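# Put three loose gears on the furnace tray

## Task

Set each of the three loose gears down in an unoccupied spot on the furnace tray with its smaller end facing upward, then release them so neither gripper is still holding anything.

## Robot and tools

Robot and frame. Two six-joint arms, left_arm and right_arm, each ending in a two-finger gripper. All poses share one world frame: origin on the table surface midway between the arms, +x pointing out over the table, +z up, and left_arm on the +y side. The arm names say nothing about which side of an image they appear on. A gripper's fingers extend along its own +z and close along its own y; its reported position is the point between the pads, roughly 1 cm short of the tips.

Rows. Every motion command is built from rows of 14 numbers, each in [-1, 1], always including both arms: left_arm waist, shoulder, elbow, wrist pitch, wrist yaw, wrist roll, opening, then the same seven for right_arm. The six joint numbers are scaled offsets, not angles: 1.0 equals 1.264 rad (waist), 1.32 (shoulder), 1.276 (elbow), 1.83 (wrist pitch), 1.686 (wrist yaw), 2.022 (wrist roll). The opening is absolute: +1 fully open, -1 closed; between the ends the fingers go to where grip_measured would read that value. Send zeros for an arm that should stay put, but note an idle arm can sag; to hold it, re-send offsets back to its intended angles.

Signs and ranges. Elbow, wrist pitch and wrist yaw are sign-flipped relative to the URDF in everything you send and read. Stated ranges use URDF signs: waist -2.880 to 2.880, shoulder 0.000 to 3.142, elbow 0.000 to 3.019 (so -3.019 to 0 in your numbers), wrist pitch -1.693 to 1.571 (so -1.571 to 1.693 in yours), wrist yaw -1.571 to 1.571, wrist roll -2.094 to 2.094. True ends may differ by 0.019 rad either way. Asking a joint more than 0.019 rad beyond its end gets that action refused for both arms; if the first action of a call fails this, or any action is malformed, nothing in the call runs. A joint stopped at its end produces "joint sent to its limit"; absence of that line does not prove there is more room.

execute_actions(actions). A list of up to 15 actions; each action is a table of up to 15 rows, one row per 1/30 s step, and a short table repeats its final row to fill 15 steps (0.5 s per action). The offsets in every row count from the joint angles at the start of that action, not from the previous row; for the first action they count from the last angles reported in this scene. An empty list just returns state and images.

move(target, speed, blocking). target is one 14-number row whose offsets count from the "Joint positions" of the latest result that printed them. All joints travel proportionally, so grippers follow curves; the path lasts 0.5 to 10 s and is cut off at 10 s. speed (rad/s, 0.01 to 2, default 0.5) caps the joint with the largest travel. Finger openings are applied at the outset. The move ignores obstacles and the other arm. The result adds a "move:" line: ending (done, off_target, moving, held, fault), limits=held or limits=none, and each arm's joint farthest from target. With blocking=false the call returns after 0.5 s while motion continues; check with wait(0) and finish with wait or stop before any other motion command.

wait(seconds): 0 to 10; arms keep their last command and a running move carries on, returning early if it ends. stop(): brakes the running move; faster arms need more distance; fingers keep going. zoom_image(camera, region): camera is cam_high, cam_left_wrist or cam_right_wrist; region [x0, y0, x1, y1] in that camera's pixels, origin top-left, at most 504 by 504. finished_scene(scene): give the current scene number; it ends that scene irreversibly and reports success, so only call it with all gears placed, released and settled.

Reading results. The state line gives each gripper's end_effector_position (m) and end_effector_quat_wxyz in the world frame; the printed position drifts from the truth at long reach. Joint positions and Joint velocities list each arm's joints in the order above (rad, rad/s) plus the finger-pad gap (m, 0.094 fully open). Joint targets shows what joints are currently driven toward. grip_measured is the opening on the command scale, possibly off by about 1 mm. "joint command not followed" means a clearance check altered joint targets. FAULT, MOTOR HOT (from 85 °C) and OVER-TEMPERATURE FAULT (100 °C, the arm goes limp and drops) warn of stops.

Motion limits. Per step each joint target stays within a lead of its measured angle: 0.264 waist, 0.32 shoulder, 0.276 elbow, 0.33 wrist pitch, 0.186 wrist yaw, 0.522 wrist roll (rad); targets placing the gripper over 70 mm from its measured spot are scaled back. Large offsets therefore need several actions, and unfinished motion must be commanded again.

Gripping. To hold a gear keep the commanded opening below grip_measured, about 0.03 below for a firm grip. Pad force tops out near 50 to 62 N. Occasional tugs on held parts or nudges to loose ones can happen, so verify placement.

Cameras. cam_high (504x504, pinhole with radial distortion, near world [0.735, -0.102, 1.217] looking down) plus two 504x504 fisheye wrist cameras whose poses follow their arm's joints; calibration is approximate.

Avoid: dropping gears, knocking anything off the table, letting the arms collide or press each other, fast impacts, targets set far past a contact (they press harder), and holding loads long enough to overheat a motor.

Each tool is called after "Call:" as name(argument=value, ...) on one line, values as JSON.

## Session

Call:
execute_actions(actions=[])

Scene clock: 0.00 s.
left_arm: end_effector_position=(+0.3538, +0.0072, +0.1764) grip_measured=+1.000 end_effector_quat_wxyz=(-0.182, +0.355, +0.777, -0.487) | right_arm: end_effector_position=(+0.0684, -0.7260, +0.3243) grip_measured=+1.000 end_effector_quat_wxyz=(-0.169, -0.288, +0.940, -0.075)
Joint names: [waist, shoulder, elbow, wrist pitch, wrist yaw, wrist roll]
Joint positions: left_arm=[-0.461  1.847 -1.428  1.632 -1.027  0.618  0.094] | right_arm=[-1.102  1.383 -1.495  1.565 -0.354 -1.78   0.094]
Joint velocities: left_arm=[-0.005 -0.005  0.002  0.017  0.037  0.022  0.   ] | right_arm=[-0.005 -0.015 -0.017  0.002  0.022 -0.037  0.   ]
Joint targets: left_arm=[-0.461 1.843 -1.451 1.633 -1.027 0.618] | right_arm=[-1.102 1.380 -1.524 1.563 -0.354 -1.780]
camera_calibration (this result's frames):
cam_left_wrist: T_world_to_cam=[[-0.375249, -0.261508, 0.88927, -0.027807], [-0.17474, 0.962134, 0.2092, 0.02236], [-0.910304, -0.076889, -0.406736, 0.519888], [0, 0, 0, 1]] pos_world=[0.466729, 0.0111886, 0.231507]
cam_right_wrist: T_world_to_cam=[[0.567543, -0.822691, 0.0327821, -0.646274], [-0.468398, -0.289872, 0.834612, -0.442289], [-0.677125, -0.489033, -0.549862, -0.00589124], [0, 0, 0, 1]] pos_world=[0.155632, -0.662773, 0.387087]

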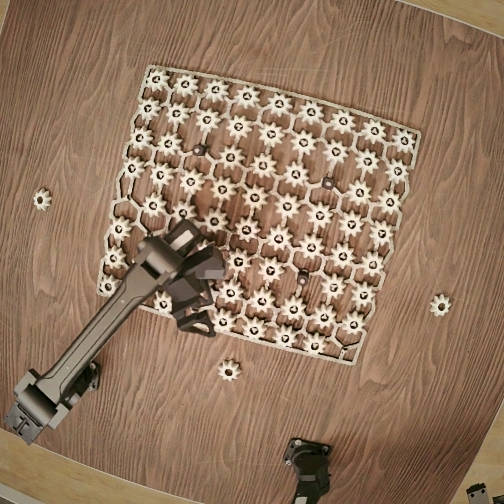

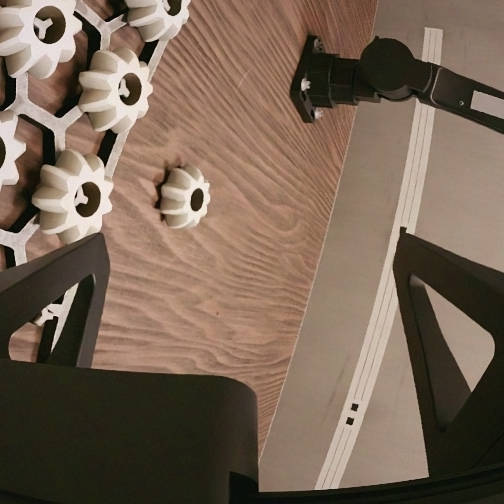

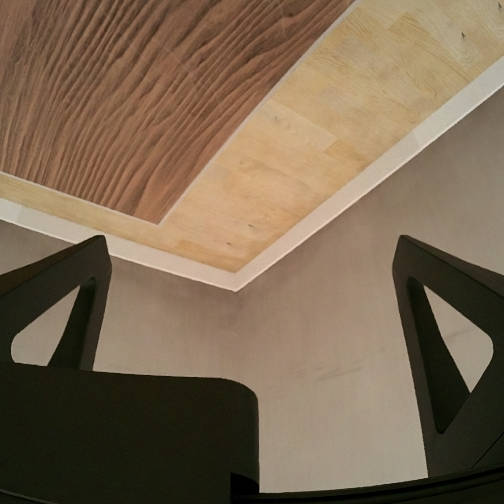

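Call:
zoom_image(camera="cam_high", region=[80,50,260,330])

Call:
zoom_image(camera="cam_high", region=[200,100,470,400])

Region (80, 50, 260, 330) of cam_high's 504x504 image, scaled by 1.800, with more detail than that image has; it fills the left 324 columns of this view, and the rest is white.

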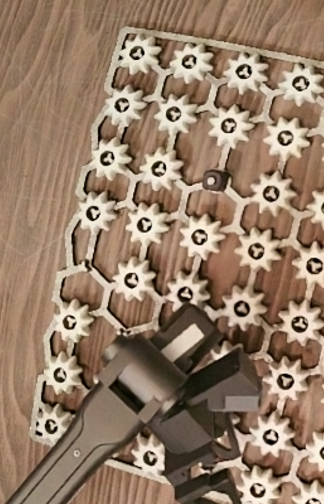

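Region (200, 100, 470, 400) of cam_high's 504x504 image, scaled by 1.680, with more detail than that image has; it fills the left 454 columns of this view, and the rest is white.

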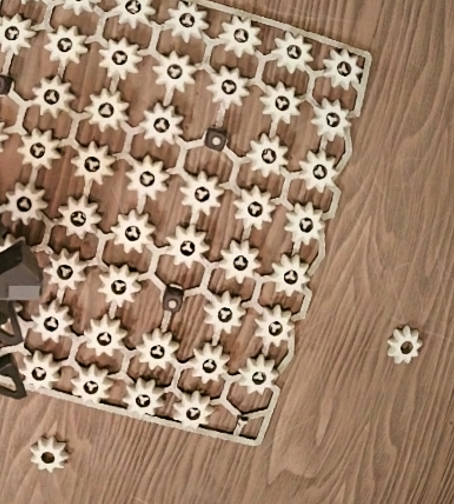

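Call:
zoom_image(camera="cam_high", region=[411,275,471,335])

Call:
zoom_image(camera="cam_high", region=[11,169,71,229])

Call:
zoom_image(camera="cam_high", region=[199,340,259,400])

Region (411, 275, 471, 335) of cam_high's 504x504 image, scaled by 8.400, with more detail than that image has.

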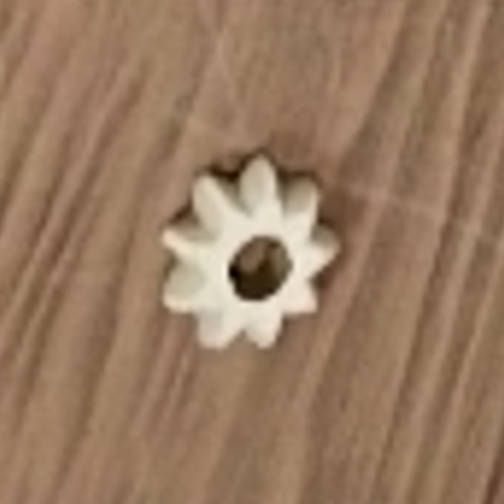

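Region (11, 169, 71, 229) of cam_high's 504x504 image, scaled by 8.400, with more detail than that image has.

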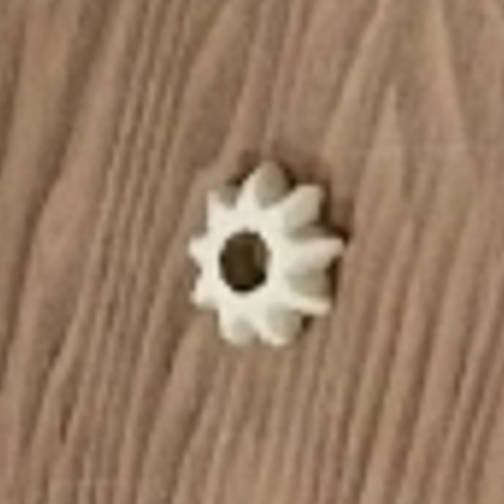

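Region (199, 340, 259, 400) of cam_high's 504x504 image, scaled by 8.400, with more detail than that image has.

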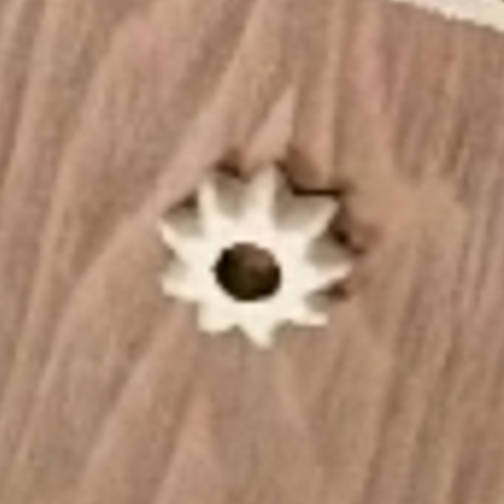

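Call:
move(target=[-0.582,-0.25,0.214,-0.254,0.609,-0.058,0.6, 0.604,0.328,-0.05,-0.165,0.21,0.524,0.6], speed=0.9)

Scene clock: 6.87 s.
left_arm: end_effector_position=(+0.1560, -0.0493, +0.1234) grip_measured=+0.602 end_effector_quat_wxyz=(+0.005, +0.774, +0.633, -0.003) | right_arm: end_effector_position=(+0.4546, -0.5197, +0.1227) grip_measured=+0.602 end_effector_quat_wxyz=(-0.003, -0.169, +0.986, +0.001)
Joint names: [waist, shoulder, elbow, wrist pitch, wrist yaw, wrist roll]
Joint positions: left_arm=[-1.203  1.538 -1.157  1.179 -0.002  0.515  0.075] | right_arm=[-0.331  1.811 -1.509  1.275 -0.001 -0.732  0.075]
Joint velocities: left_arm=[-0.005 -0.005 -0.002 -0.002  0.007  0.007  0.001] | right_arm=[-0.005 -0.005  0.012  0.012  0.022  0.037  0.   ]
Joint targets: left_arm=[-1.196 1.517 -1.155 1.167 0.000 0.501] | right_arm=[-0.339 1.817 -1.559 1.263 0.000 -0.721]
move: off_target (left_arm, right_arm); limits=none; left_arm: farthest joint: the shoulder, 0.021 radians from its target (0.330 radians at the start); right_arm: farthest joint: the elbow, 0.050 radians from its target (0.064 radians at the start)
camera_calibration (this result's frames):
cam_left_wrist: T_world_to_cam=[[-0.97828, 0.207235, 0.0045794, 0.156677], [0.171112, 0.794892, 0.582123, -0.0549651], [0.116996, 0.570263, -0.813088, 0.235669], [0, 0, 0, 1]] pos_world=[0.135107, -0.123171, 0.222898]
cam_right_wrist: T_world_to_cam=[[0.336611, -0.941545, -0.0136497, -0.64023], [-0.761292, -0.280643, 0.584529, 0.135353], [-0.554191, -0.186367, -0.811258, 0.379115], [0, 0, 0, 1]] pos_world=[0.528653, -0.494165, 0.219704]

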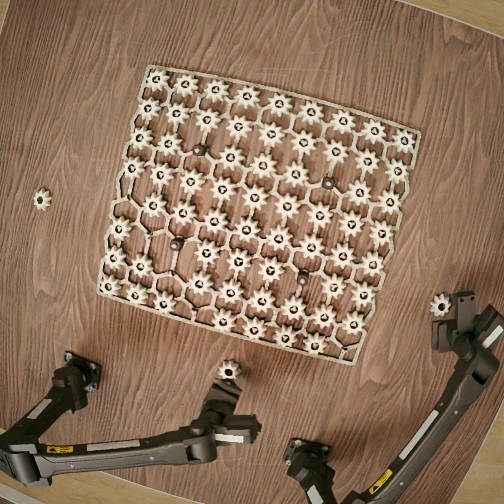

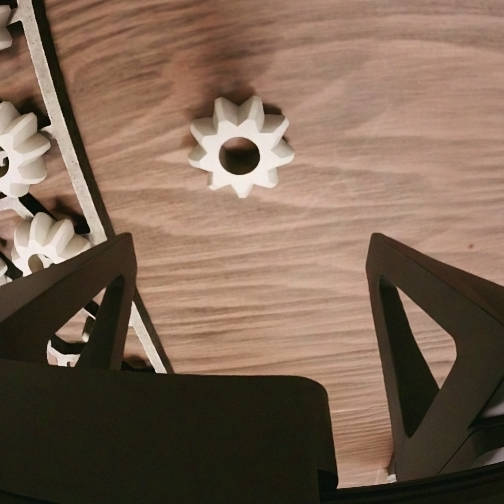

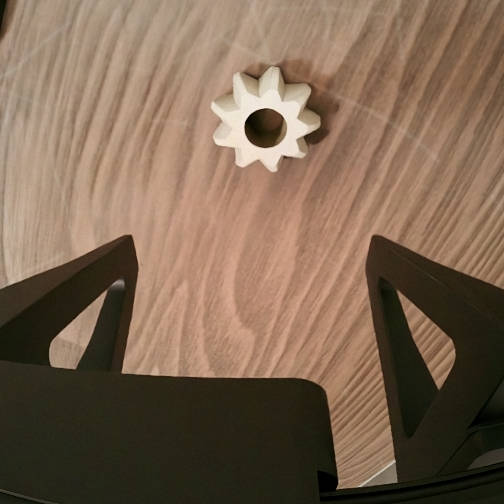

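Call:
zoom_image(camera="cam_left_wrist", region=[170,80,310,220])

Call:
zoom_image(camera="cam_right_wrist", region=[195,55,335,195])

Call:
zoom_image(camera="cam_high", region=[90,150,250,310])

Region (170, 80, 310, 220) of cam_left_wrist's 504x504 image, scaled by 3.600, with more detail than that image has.

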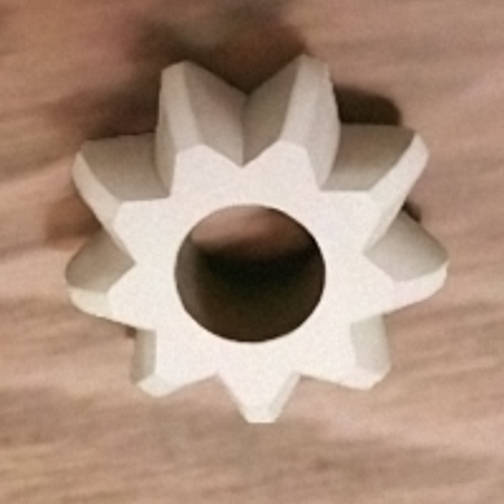

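Region (195, 55, 335, 195) of cam_right_wrist's 504x504 image, scaled by 3.600, with more detail than that image has.

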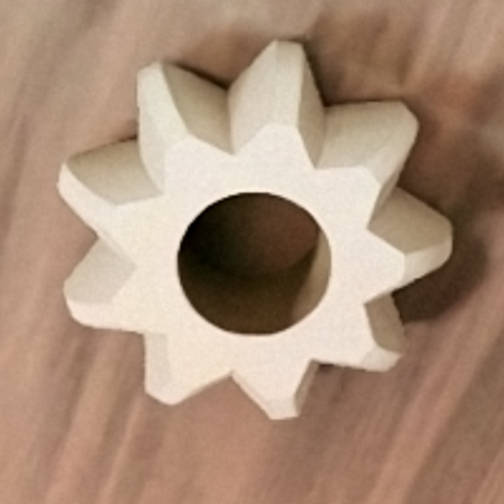

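Region (90, 150, 250, 310) of cam_high's 504x504 image, scaled by 3.150, with more detail than that image has.

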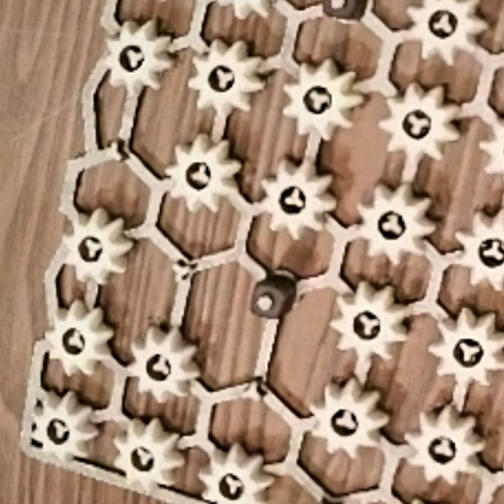

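Call:
move(target=[0.021,0.062,0.069,-0.095,0,-0.107,0.6, 0.013,0.061,0.019,-0.086,0,-0.009,0.6], speed=0.4)

Scene clock: 10.53 s.
left_arm: end_effector_position=(+0.1620, -0.0465, +0.0645) grip_measured=+0.602 end_effector_quat_wxyz=(+0.005, +0.701, +0.713, -0.004) | right_arm: end_effector_position=(+0.4752, -0.5243, +0.0751) grip_measured=+0.602 end_effector_quat_wxyz=(+0.015, -0.175, +0.984, -0.010)
Joint names: [waist, shoulder, elbow, wrist pitch, wrist yaw, wrist roll]
Joint positions: left_arm=[-1.187  1.605 -1.066  1.019 -0.002  0.313  0.075] | right_arm=[-0.325  1.88  -1.476  1.132 -0.001 -0.739  0.075]
Joint velocities: left_arm=[ 0.005 -0.005  0.012 -0.002  0.037  0.037  0.001] | right_arm=[-0.015 -0.005  0.022  0.007  0.007 -0.022 -0.   ]
Joint targets: left_arm=[-1.176 1.619 -1.069 1.006 -0.002 0.299] | right_arm=[-0.315 1.892 -1.485 1.118 -0.001 -0.751]
move: done; limits=none; left_arm: farthest joint: the shoulder, 0.014 radians from its target (0.082 radians at the start); right_arm: farthest joint: the wrist pitch, 0.014 radians from its target (0.158 radians at the start)
camera_calibration (this result's frames):
cam_left_wrist: T_world_to_cam=[[-0.999948, -0.00828388, 0.00602221, 0.155688], [-0.00325286, 0.814457, 0.580214, 0.00535272], [-0.00971126, 0.580164, -0.814442, 0.20658], [0, 0, 0, 1]] pos_world=[0.157703, -0.12292, 0.164204]
cam_right_wrist: T_world_to_cam=[[0.349478, -0.93682, 0.0152418, -0.657958], [-0.779993, -0.281884, 0.558705, 0.187721], [-0.51911, -0.207144, -0.829226, 0.324877], [0, 0, 0, 1]] pos_world=[0.54501, -0.496176, 0.174544]

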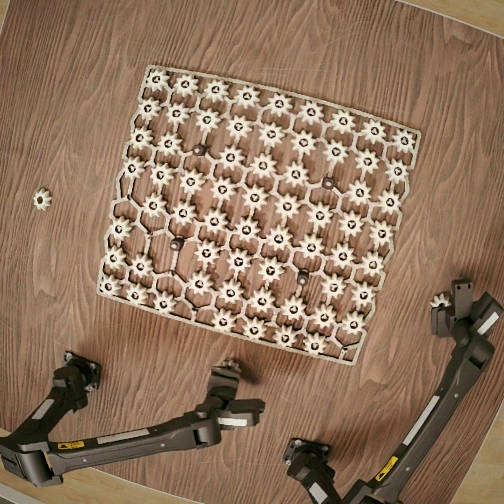

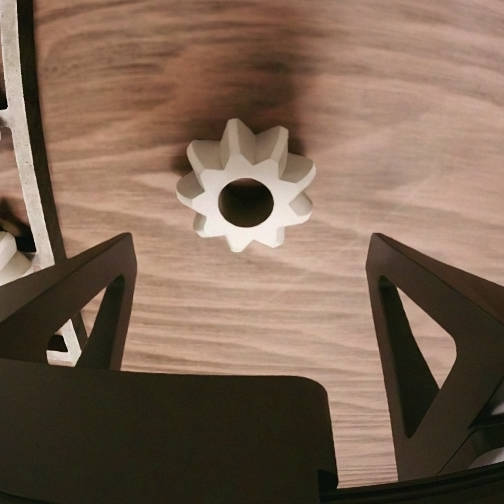

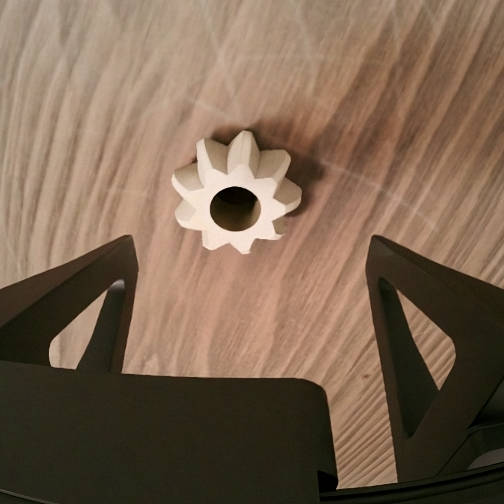

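Call:
move(target=[0.011,0.071,0.041,-0.077,0,0,0.55, 0.012,0.032,0.0235,-0.027,0,0,0.6], speed=0.25)

Scene clock: 12.90 s.
left_arm: end_effector_position=(+0.1619, -0.0460, +0.0156) grip_measured=+0.552 end_effector_quat_wxyz=(+0.003, +0.701, +0.713, -0.003) | right_arm: end_effector_position=(+0.4693, -0.5189, +0.0496) grip_measured=+0.602 end_effector_quat_wxyz=(+0.004, -0.178, +0.984, -0.003)
Joint names: [waist, shoulder, elbow, wrist pitch, wrist yaw, wrist roll]
Joint positions: left_arm=[-1.187  1.684 -1.012  0.891 -0.002  0.312  0.073] | right_arm=[-0.32   1.904 -1.441  1.096 -0.001 -0.739  0.075]
Joint velocities: left_arm=[-0.015 -0.015  0.012  0.017 -0.007 -0.081 -0.001] | right_arm=[-0.015 -0.015 -0.022  0.022 -0.051 -0.037  0.001]
Joint targets: left_arm=[-1.174 1.699 -1.014 0.878 -0.002 0.313] | right_arm=[-0.310 1.922 -1.447 1.082 -0.001 -0.739]
move: done; limits=none; left_arm: farthest joint: the shoulder, 0.015 radians from its target (0.093 radians at the start); right_arm: farthest joint: the shoulder, 0.018 radians from its target (0.043 radians at the start)
camera_calibration (this result's frames):
cam_left_wrist: T_world_to_cam=[[-0.999933, -0.00907065, 0.00723551, 0.155771], [-0.00314941, 0.812356, 0.583153, 0.0331982], [-0.0111674, 0.583091, -0.81233, 0.166814], [0, 0, 0, 1]] pos_world=[0.157728, -0.122823, 0.115021]
cam_right_wrist: T_world_to_cam=[[0.354277, -0.935139, -0.00154969, -0.651007], [-0.765556, -0.290982, 0.573807, 0.186634], [-0.53704, -0.2021, -0.818989, 0.312277], [0, 0, 0, 1]] pos_world=[0.541221, -0.491363, 0.14765]

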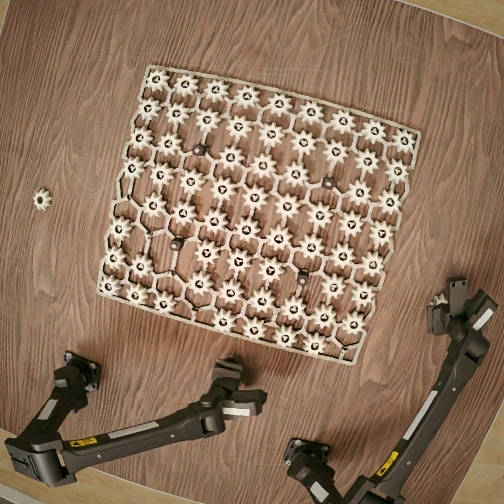

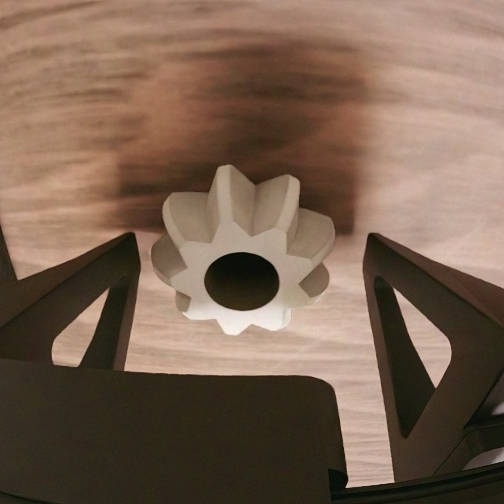

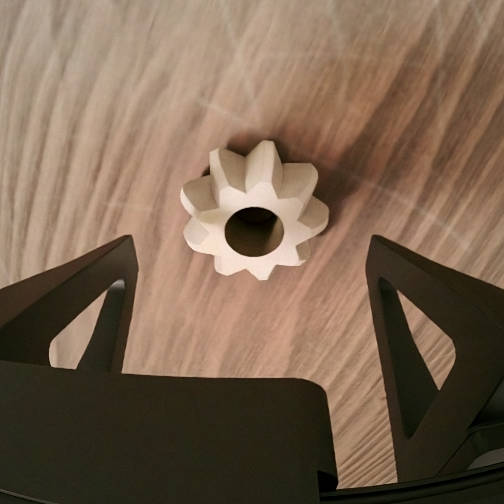

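Call:
zoom_image(camera="cam_left_wrist", region=[120,150,380,360])

Region (120, 150, 380, 360) of cam_left_wrist's 504x504 image, scaled by 1.938, with more detail than that image has; it fills the top 407 rows of this view, and the rest is white.

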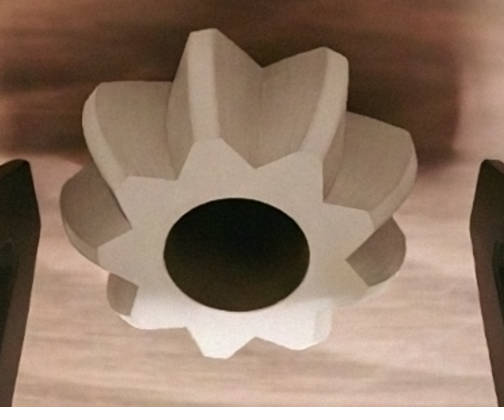

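Call:
execute_actions(actions=[])

Scene clock: 14.97 s.
left_arm: end_effector_position=(+0.1619, -0.0460, +0.0156) grip_measured=+0.552 end_effector_quat_wxyz=(+0.003, +0.701, +0.713, -0.003) | right_arm: end_effector_position=(+0.4693, -0.5189, +0.0496) grip_measured=+0.602 end_effector_quat_wxyz=(+0.004, -0.178, +0.984, -0.003)
Joint names: [waist, shoulder, elbow, wrist pitch, wrist yaw, wrist roll]
Joint positions: left_arm=[-1.187  1.684 -1.012  0.891 -0.002  0.312  0.073] | right_arm=[-0.32   1.904 -1.441  1.096 -0.001 -0.739  0.075]
Joint velocities: left_arm=[-0.005 -0.005  0.002  0.002  0.066  0.007 -0.   ] | right_arm=[-0.015 -0.005  0.002  0.007  0.007  0.007 -0.   ]
Joint targets: left_arm=[-1.174 1.699 -1.014 0.878 -0.002 0.313] | right_arm=[-0.310 1.922 -1.447 1.082 -0.001 -0.739]
camera_calibration (this result's frames):
cam_left_wrist: T_world_to_cam=[[-0.999933, -0.00907065, 0.00723551, 0.155771], [-0.00314941, 0.812356, 0.583153, 0.0331982], [-0.0111674, 0.583091, -0.81233, 0.166814], [0, 0, 0, 1]] pos_world=[0.157728, -0.122823, 0.115021]
cam_right_wrist: T_world_to_cam=[[0.354277, -0.935139, -0.00154969, -0.651007], [-0.765556, -0.290982, 0.573807, 0.186634], [-0.53704, -0.2021, -0.818989, 0.312277], [0, 0, 0, 1]] pos_world=[0.541221, -0.491363, 0.14765]

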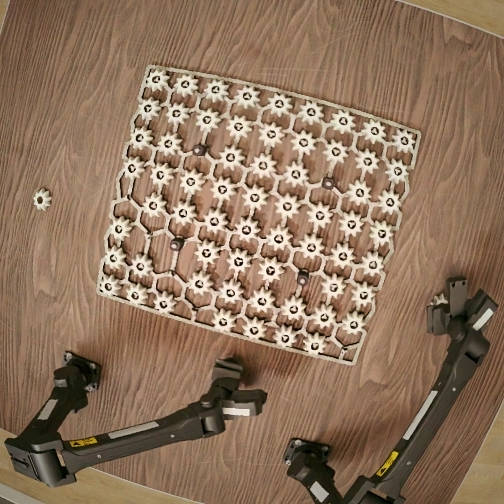

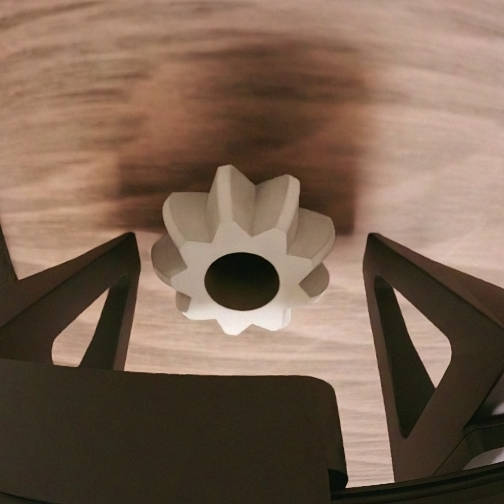

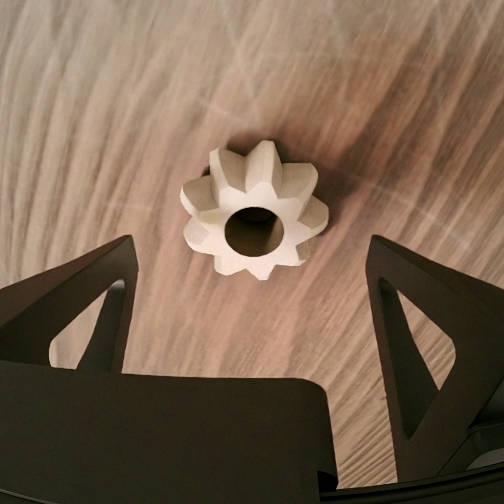

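Call:
move(target=[0,0.016,0,0,0,0,0.552, 0,0.047,0.023,-0.046,0,0,0.602], speed=0.25)

Scene clock: 16.40 s.
left_arm: end_effector_position=(+0.1619, -0.0460, +0.0156) grip_measured=+0.552 end_effector_quat_wxyz=(+0.003, +0.701, +0.713, -0.003) | right_arm: end_effector_position=(+0.4660, -0.5176, +0.0112) grip_measured=+0.602 end_effector_quat_wxyz=(-0.002, -0.178, +0.984, +0.001)
Joint names: [waist, shoulder, elbow, wrist pitch, wrist yaw, wrist roll]
Joint positions: left_arm=[-1.187  1.684 -1.012  0.891 -0.002  0.312  0.073] | right_arm=[-0.32   1.953 -1.403  1.025 -0.001 -0.739  0.075]
Joint velocities: left_arm=[-0.005  0.005  0.002 -0.017 -0.007 -0.007  0.001] | right_arm=[-0.015  0.005  0.017 -0.002  0.007 -0.022  0.   ]
Joint targets: left_arm=[-1.187 1.705 -1.012 0.891 -0.002 0.312] | right_arm=[-0.320 1.966 -1.411 1.012 -0.001 -0.739]
move: off_target (left_arm); limits=none; left_arm: farthest joint: the shoulder, 0.021 radians from its target (0.021 radians at the start); right_arm: farthest joint: the shoulder, 0.013 radians from its target (0.062 radians at the start)
camera_calibration (this result's frames):
cam_left_wrist: T_world_to_cam=[[-0.999933, -0.00907065, 0.00723551, 0.155771], [-0.00314941, 0.812356, 0.583153, 0.0331982], [-0.0111674, 0.583091, -0.81233, 0.166814], [0, 0, 0, 1]] pos_world=[0.157728, -0.122823, 0.115021]
cam_right_wrist: T_world_to_cam=[[0.354182, -0.935101, -0.0118831, -0.648472], [-0.757366, -0.29427, 0.582925, 0.200891], [-0.548591, -0.197462, -0.812439, 0.287045], [0, 0, 0, 1]] pos_world=[0.539296, -0.49059, 0.108396]

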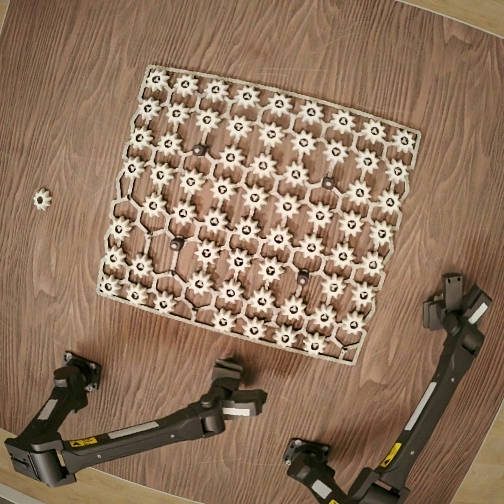

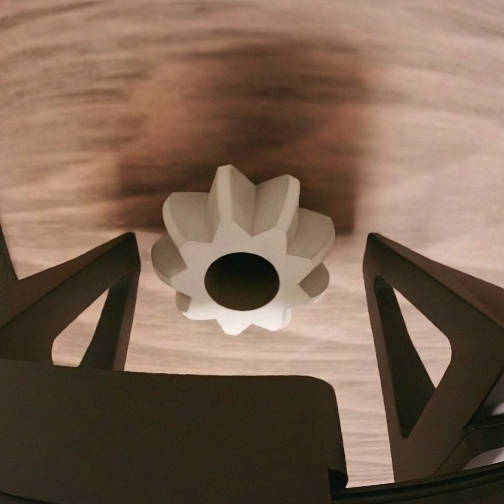

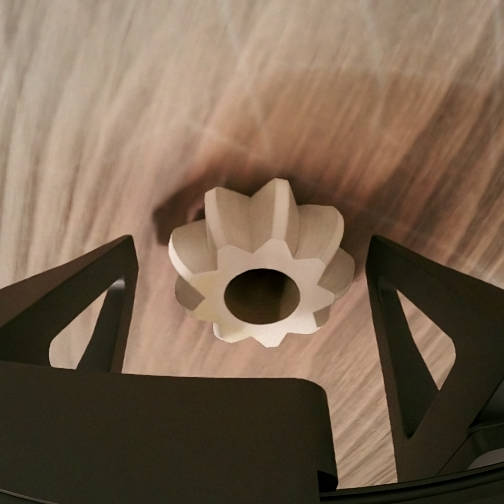

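Call:
execute_actions(actions=[[[0,0.011,0,0,0,0,0.48,0,0.008,-0.005,-0.005,0,0,0.52],[0,0.011,0,0,0,0,0.44,0,0.008,-0.005,-0.005,0,0,0.47],[0,0.011,0,0,0,0,0.40,0,0.008,-0.005,-0.005,0,0,0.42],[0,0.011,0,0,0,0,0.36,0,0.008,-0.005,-0.005,0,0,0.38],[0,0.011,0,0,0,0,0.32,0,0.008,-0.005,-0.005,0,0,0.34],[0,0.011,0,0,0,0,0.29,0,0.008,-0.005,-0.005,0,0,0.30],[0,0.011,0,0,0,0,0.26,0,0.008,-0.005,-0.005,0,0,0.27],[0,0.011,0,0,0,0,0.24,0,0.008,-0.005,-0.005,0,0,0.24],[0,0.011,0,0,0,0,0.22,0,0.008,-0.005,-0.005,0,0,0.22],[0,0.011,0,0,0,0,0.20,0,0.008,-0.005,-0.005,0,0,0.20],[0,0.011,0,0,0,0,0.185,0,0.008,-0.005,-0.005,0,0,0.185],[0,0.011,0,0,0,0,0.17,0,0.008,-0.005,-0.005,0,0,0.17],[0,0.011,0,0,0,0,0.155,0,0.008,-0.005,-0.005,0,0,0.155],[0,0.011,0,0,0,0,0.145,0,0.008,-0.005,-0.005,0,0,0.145],[0,0.011,0,0,0,0,0.14,0,0.008,-0.005,-0.005,0,0,0.14]]])

Call:
wait(seconds=0.3)

Scene clock: 17.60 s.
left_arm: end_effector_position=(+0.1624, -0.0459, +0.0156) grip_measured=+0.163 end_effector_quat_wxyz=(+0.004, +0.701, +0.713, -0.001) | right_arm: end_effector_position=(+0.4663, -0.5181, +0.0112) grip_measured=+0.176 end_effector_quat_wxyz=(-0.002, -0.178, +0.984, -0.001)
Joint names: [waist, shoulder, elbow, wrist pitch, wrist yaw, wrist roll]
Joint positions: left_arm=[-1.187  1.684 -1.012  0.891  0.001  0.312  0.055] | right_arm=[-0.32   1.953 -1.403  1.023 -0.003 -0.739  0.055]
Joint velocities: left_arm=[-0.015 -0.015  0.007 -0.007 -0.022 -0.022 -0.   ] | right_arm=[-0.005 -0.015 -0.007 -0.012 -0.022 -0.037 -0.001]
Joint targets: left_arm=[-1.187 1.698 -1.012 0.891 -0.002 0.312] | right_arm=[-0.320 1.963 -1.410 1.016 -0.001 -0.739]
camera_calibration (this result's frames):
cam_left_wrist: T_world_to_cam=[[-0.999949, -0.00910212, 0.00433983, 0.156315], [-0.00485494, 0.811779, 0.583945, 0.0332997], [-0.00883811, 0.583894, -0.811782, 0.16637], [0, 0, 0, 1]] pos_world=[0.157939, -0.122752, 0.114933]
cam_right_wrist: T_world_to_cam=[[0.354199, -0.935125, -0.00918815, -0.649082], [-0.757981, -0.292829, 0.582851, 0.202023], [-0.547729, -0.199481, -0.812527, 0.285675], [0, 0, 0, 1]] pos_world=[0.539506, -0.490828, 0.108406]

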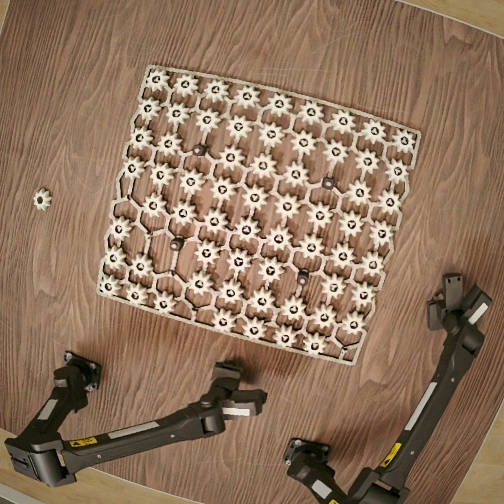

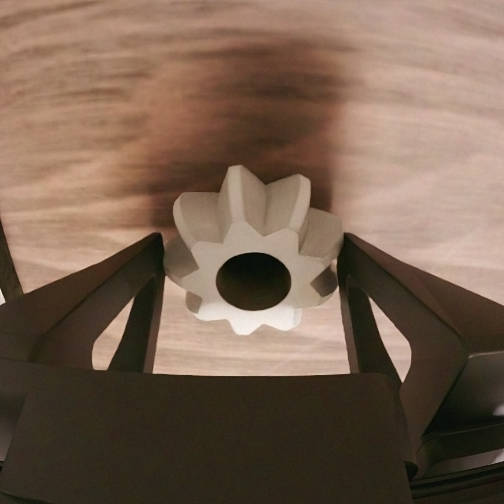

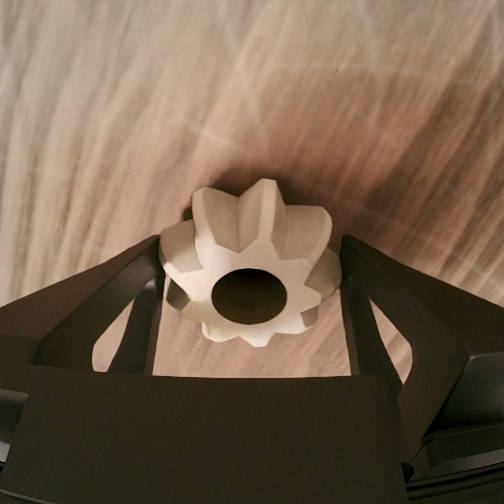

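Scene clock: 17.90 s.
left_arm: end_effector_position=(+0.1624, -0.0459, +0.0156) grip_measured=+0.163 end_effector_quat_wxyz=(+0.004, +0.701, +0.713, -0.001) | right_arm: end_effector_position=(+0.4663, -0.5181, +0.0112) grip_measured=+0.176 end_effector_quat_wxyz=(-0.002, -0.178, +0.984, -0.001)
Joint names: [waist, shoulder, elbow, wrist pitch, wrist yaw, wrist roll]
Joint positions: left_arm=[-1.187  1.684 -1.012  0.891  0.001  0.312  0.055] | right_arm=[-0.32   1.953 -1.403  1.023 -0.003 -0.739  0.055]
Joint velocities: left_arm=[-0.015 -0.024 -0.002  0.007  0.066  0.007 -0.   ] | right_arm=[-0.005 -0.015 -0.022  0.012  0.051 -0.022  0.001]
Joint targets: left_arm=[-1.187 1.698 -1.012 0.891 -0.002 0.312] | right_arm=[-0.320 1.963 -1.410 1.016 -0.001 -0.739]
wait: 0.30 s; at rest by 0.17 s
camera_calibration (this result's frames):
cam_left_wrist: T_world_to_cam=[[-0.999949, -0.00910212, 0.00433983, 0.156315], [-0.00485494, 0.811779, 0.583945, 0.0332997], [-0.00883811, 0.583894, -0.811782, 0.16637], [0, 0, 0, 1]] pos_world=[0.157939, -0.122752, 0.114933]
cam_right_wrist: T_world_to_cam=[[0.354199, -0.935125, -0.00918815, -0.649082], [-0.757981, -0.292829, 0.582851, 0.202023], [-0.547729, -0.199481, -0.812527, 0.285675], [0, 0, 0, 1]] pos_world=[0.539506, -0.490828, 0.108406]

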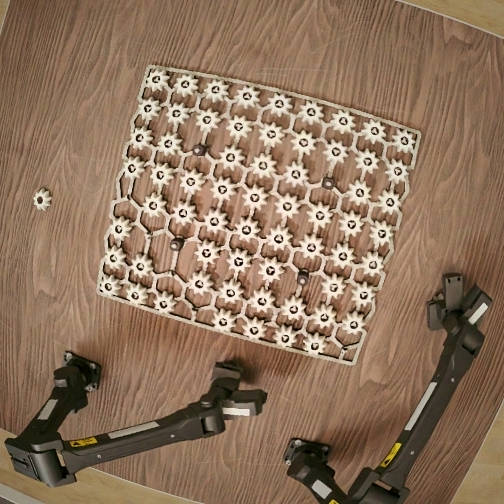

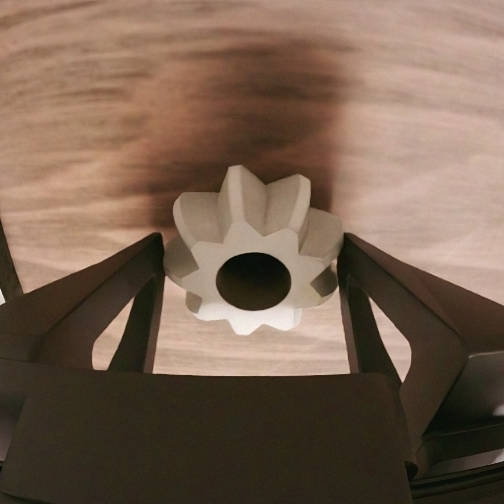

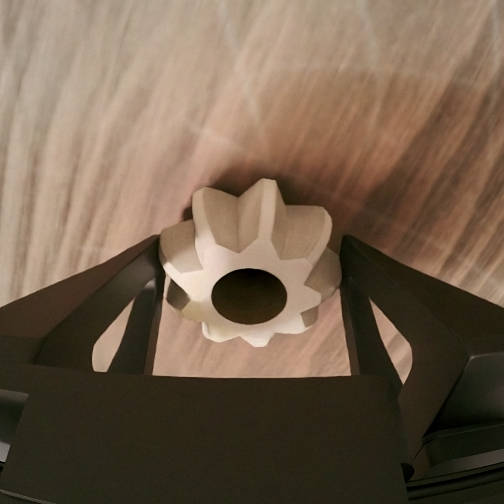

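Call:
zoom_image(camera="cam_high", region=[90,160,290,330])

Call:
zoom_image(camera="cam_high", region=[250,230,420,380])

Region (90, 160, 290, 330) of cam_high's 504x504 image, scaled by 2.520, with more detail than that image has; it fills the top 428 rows of this view, and the rest is white.

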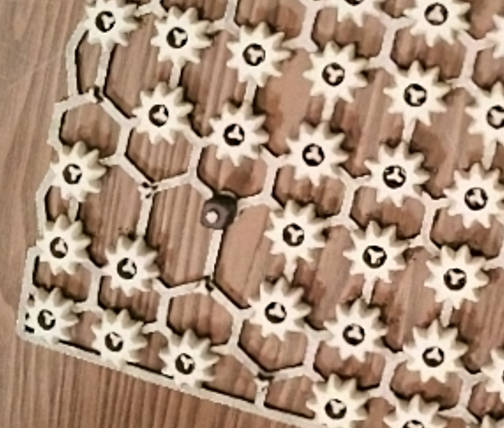

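Region (250, 230, 420, 380) of cam_high's 504x504 image, scaled by 2.965, with more detail than that image has; it fills the top 445 rows of this view, and the rest is white.

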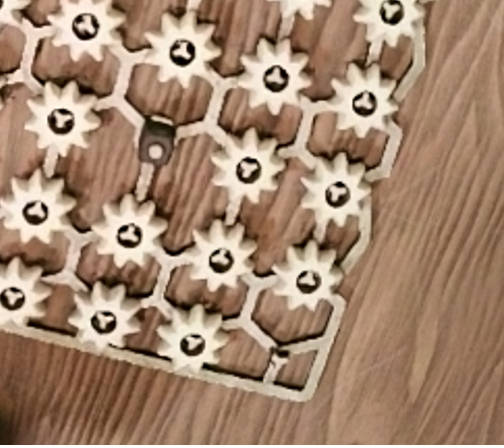

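Call:
execute_actions(actions=[[[0,0.0,0,0,0,0,0.135,0,0,-0.005,-0.005,0,0,0.145],[0,-0.005,0,0,0,0,0.135,0,-0.004,-0.005,-0.005,0,0,0.145],[0,-0.012,0,0,0,0,0.135,0,-0.010,-0.005,-0.005,0,0,0.145],[0,-0.021,0,0,0,0,0.135,0,-0.017,-0.005,-0.005,0,0,0.145],[0,-0.031,0,0,0,0,0.135,0,-0.025,-0.005,-0.005,0,0,0.145],[0,-0.042,0,0,0,0,0.135,0,-0.034,-0.005,-0.005,0,0,0.145],[0,-0.053,0,0,0,0,0.135,0,-0.043,-0.005,-0.005,0,0,0.145],[0,-0.064,0,0,0,0,0.135,0,-0.052,-0.005,-0.005,0,0,0.145],[0,-0.075,0,0,0,0,0.135,0,-0.061,-0.005,-0.005,0,0,0.145],[0,-0.086,0,0,0,0,0.135,0,-0.070,-0.005,-0.005,0,0,0.145],[0,-0.096,0,0,0,0,0.135,0,-0.078,-0.005,-0.005,0,0,0.145],[0,-0.105,0,0,0,0,0.135,0,-0.086,-0.005,-0.005,0,0,0.145],[0,-0.113,0,0,0,0,0.135,0,-0.093,-0.005,-0.005,0,0,0.145],[0,-0.119,0,0,0,0,0.135,0,-0.098,-0.005,-0.005,0,0,0.145],[0,-0.123,0,0,0,0,0.135,0,-0.101,-0.005,-0.005,0,0,0.145]]])

Scene clock: 20.93 s.
left_arm: end_effector_position=(+0.1632, -0.0483, +0.0513) grip_measured=+0.163 end_effector_quat_wxyz=(+0.041, +0.700, +0.713, -0.020) | right_arm: end_effector_position=(+0.4654, -0.5177, +0.0346) grip_measured=+0.176 end_effector_quat_wxyz=(+0.015, -0.178, +0.984, -0.011)
Joint names: [waist, shoulder, elbow, wrist pitch, wrist yaw, wrist roll]
Joint positions: left_arm=[-1.187  1.586 -0.997  0.891  0.001  0.312  0.055] | right_arm=[-0.32   1.899 -1.388  1.023 -0.003 -0.739  0.055]
Joint velocities: left_arm=[-0.015 -0.474 -0.007  0.022  0.022  0.007  0.001] | right_arm=[-0.005 -0.337  0.012 -0.002 -0.022 -0.022 -0.001]
Joint targets: left_arm=[-1.187 1.521 -1.012 0.891 0.001 0.312] | right_arm=[-0.320 1.819 -1.409 1.014 -0.003 -0.739]
camera_calibration (this result's frames):
cam_left_wrist: T_world_to_cam=[[-0.999712, -0.00979282, -0.0218891, 0.158228], [-0.0197187, 0.855149, 0.518007, 0.0223006], [0.0136457, 0.51829, -0.855096, 0.192121], [0, 0, 0, 1]] pos_world=[0.156001, -0.117095, 0.156193]
cam_right_wrist: T_world_to_cam=[[0.354061, -0.93507, 0.0169026, -0.648974], [-0.778406, -0.284627, 0.559528, 0.202308], [-0.518387, -0.211264, -0.828639, 0.285066], [0, 0, 0, 1]] pos_world=[0.535029, -0.48903, 0.13399]

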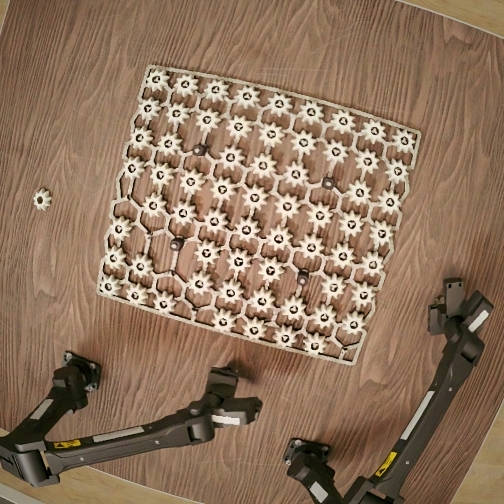

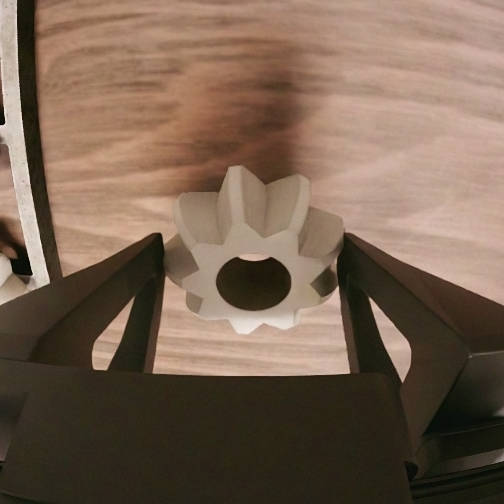

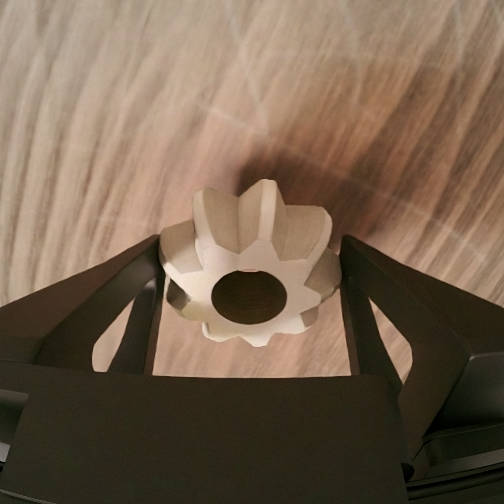

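Call:
execute_actions(actions=[])

Scene clock: 21.10 s.
left_arm: end_effector_position=(+0.1642, -0.0513, +0.0703) grip_measured=+0.163 end_effector_quat_wxyz=(+0.062, +0.699, +0.712, -0.030) | right_arm: end_effector_position=(+0.4689, -0.5191, +0.0583) grip_measured=+0.176 end_effector_quat_wxyz=(+0.033, -0.178, +0.983, -0.023)
Joint names: [waist, shoulder, elbow, wrist pitch, wrist yaw, wrist roll]
Joint positions: left_arm=[-1.187  1.54  -0.997  0.891  0.001  0.312  0.055] | right_arm=[-0.32   1.854 -1.388  1.023 -0.003 -0.739  0.055]
Joint velocities: left_arm=[-0.005 -0.034  0.017  0.002 -0.037  0.007 -0.001] | right_arm=[-0.015 -0.142 -0.007  0.002  0.081 -0.007  0.   ]
Joint targets: left_arm=[-1.187 1.521 -1.012 0.891 0.001 0.312] | right_arm=[-0.320 1.819 -1.409 1.014 -0.003 -0.739]
camera_calibration (this result's frames):
cam_left_wrist: T_world_to_cam=[[-0.999281, -0.0110524, -0.0362741, 0.160526], [-0.027127, 0.876765, 0.480153, 0.0200432], [0.026497, 0.480791, -0.876435, 0.207395], [0, 0, 0, 1]] pos_world=[0.155458, -0.115513, 0.177967]
cam_right_wrist: T_world_to_cam=[[0.352736, -0.934537, 0.0470925, -0.652778], [-0.801003, -0.275552, 0.531474, 0.208321], [-0.483706, -0.225191, -0.845765, 0.283695], [0, 0, 0, 1]] pos_world=[0.534348, -0.488757, 0.159963]

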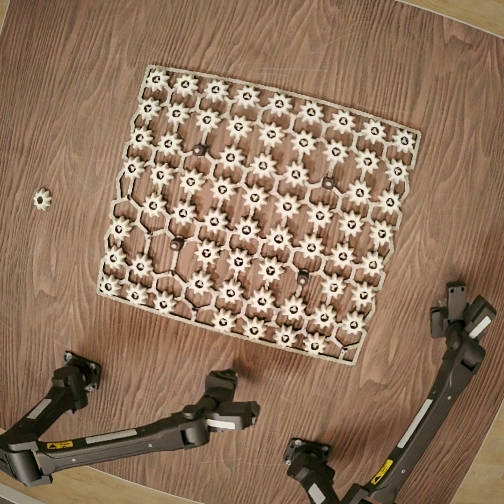

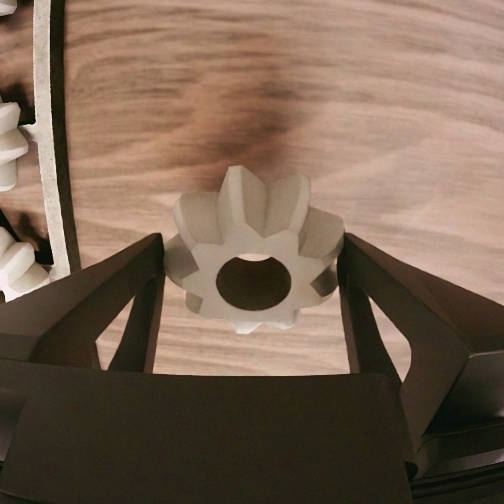

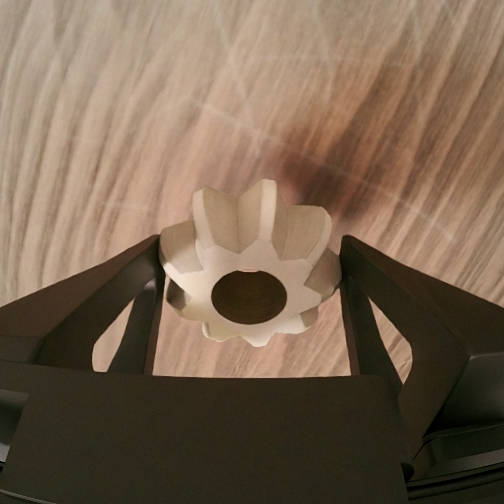

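Call:
move(target=[0.332,-0.070,-0.132,0.186,0,-0.168,0.135, 0.327,-0.434,0.338,0.115,0,0,0.145], speed=0.5)

Scene clock: 24.20 s.
left_arm: end_effector_position=(+0.2972, +0.0683, +0.1256) grip_measured=+0.164 end_effector_quat_wxyz=(-0.014, +0.393, +0.919, +0.007) | right_arm: end_effector_position=(+0.2941, -0.3021, +0.1328) grip_measured=+0.176 end_effector_quat_wxyz=(-0.009, -0.376, +0.927, +0.002)
Joint names: [waist, shoulder, elbow, wrist pitch, wrist yaw, wrist roll]
Joint positions: left_arm=[-0.768  1.485 -1.103  1.221  0.002 -0.013  0.055] | right_arm=[ 0.093  1.3   -0.939  1.227 -0.003 -0.739  0.055]
Joint velocities: left_arm=[ 0.005 -0.015 -0.007  0.002  0.081  0.022 -0.   ] | right_arm=[-0.005 -0.005 -0.007  0.002  0.022 -0.007  0.001]
Joint targets: left_arm=[-0.768 1.448 -1.166 1.231 0.001 -0.027] | right_arm=[0.093 1.281 -0.956 1.234 -0.003 -0.739]
move: off_target (left_arm); limits=none; left_arm: farthest joint: the elbow, 0.062 radians from its target (0.169 radians at the start); right_arm: farthest joint: the shoulder, 0.019 radians from its target (0.568 radians at the start)
camera_calibration (this result's frames):
cam_left_wrist: T_world_to_cam=[[-0.728948, -0.684539, 0.00642538, 0.257009], [-0.536733, 0.577329, 0.615312, 0.0471691], [-0.424915, 0.445082, -0.788257, 0.320398], [0, 0, 0, 1]] pos_world=[0.348805, 0.00609688, 0.221881]
cam_right_wrist: T_world_to_cam=[[0.699626, -0.71425, -0.0192612, -0.418526], [-0.56791, -0.572237, 0.591627, -0.0776878], [-0.433592, -0.402979, -0.805981, 0.237294], [0, 0, 0, 1]] pos_world=[0.351581, -0.247763, 0.229156]

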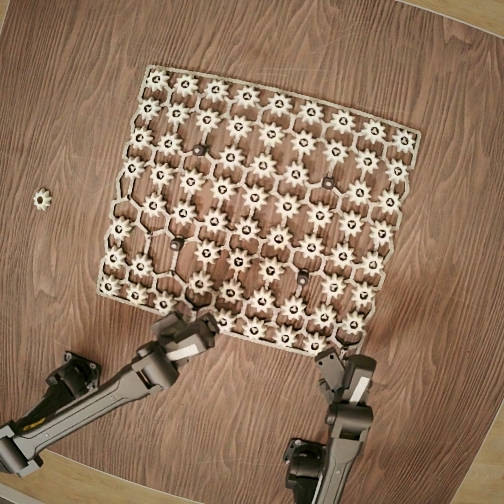

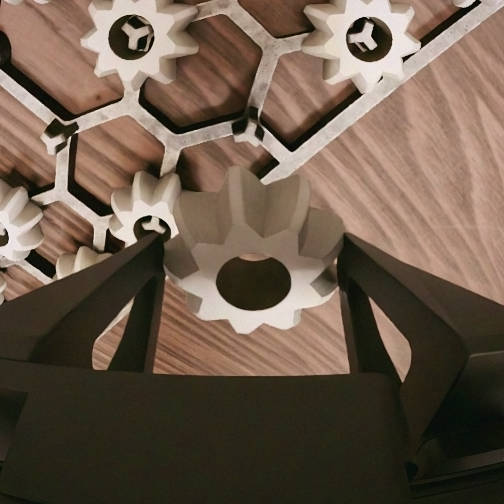

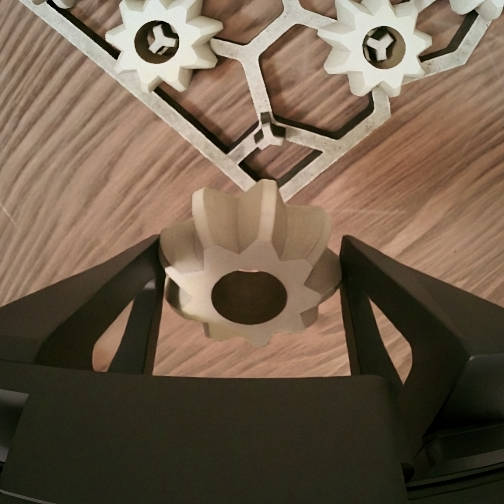

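Call:
zoom_image(camera="cam_left_wrist", region=[200,90,300,190])

Call:
zoom_image(camera="cam_right_wrist", region=[220,90,320,190])

Region (200, 90, 300, 190) of cam_left_wrist's 504x504 image, scaled by 5.040, with more detail than that image has.

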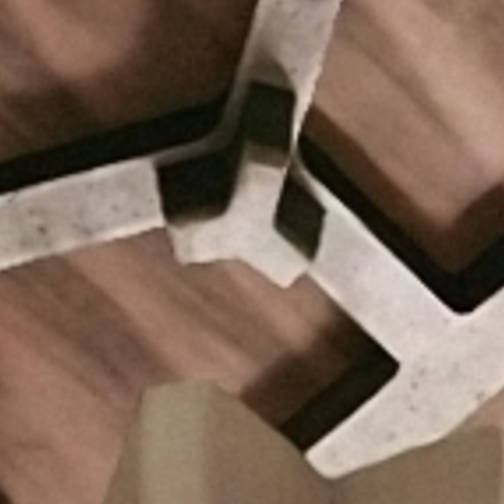

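Region (220, 90, 320, 190) of cam_right_wrist's 504x504 image, scaled by 5.040, with more detail than that image has.

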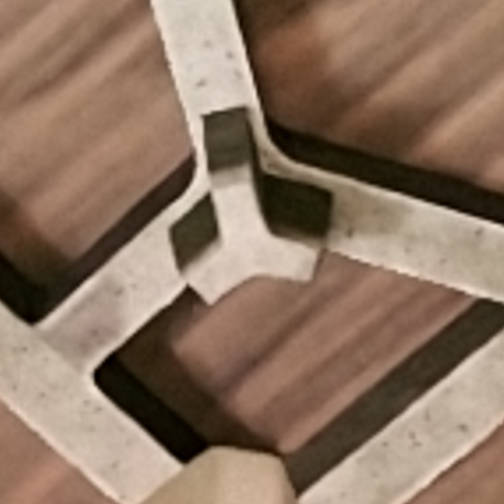

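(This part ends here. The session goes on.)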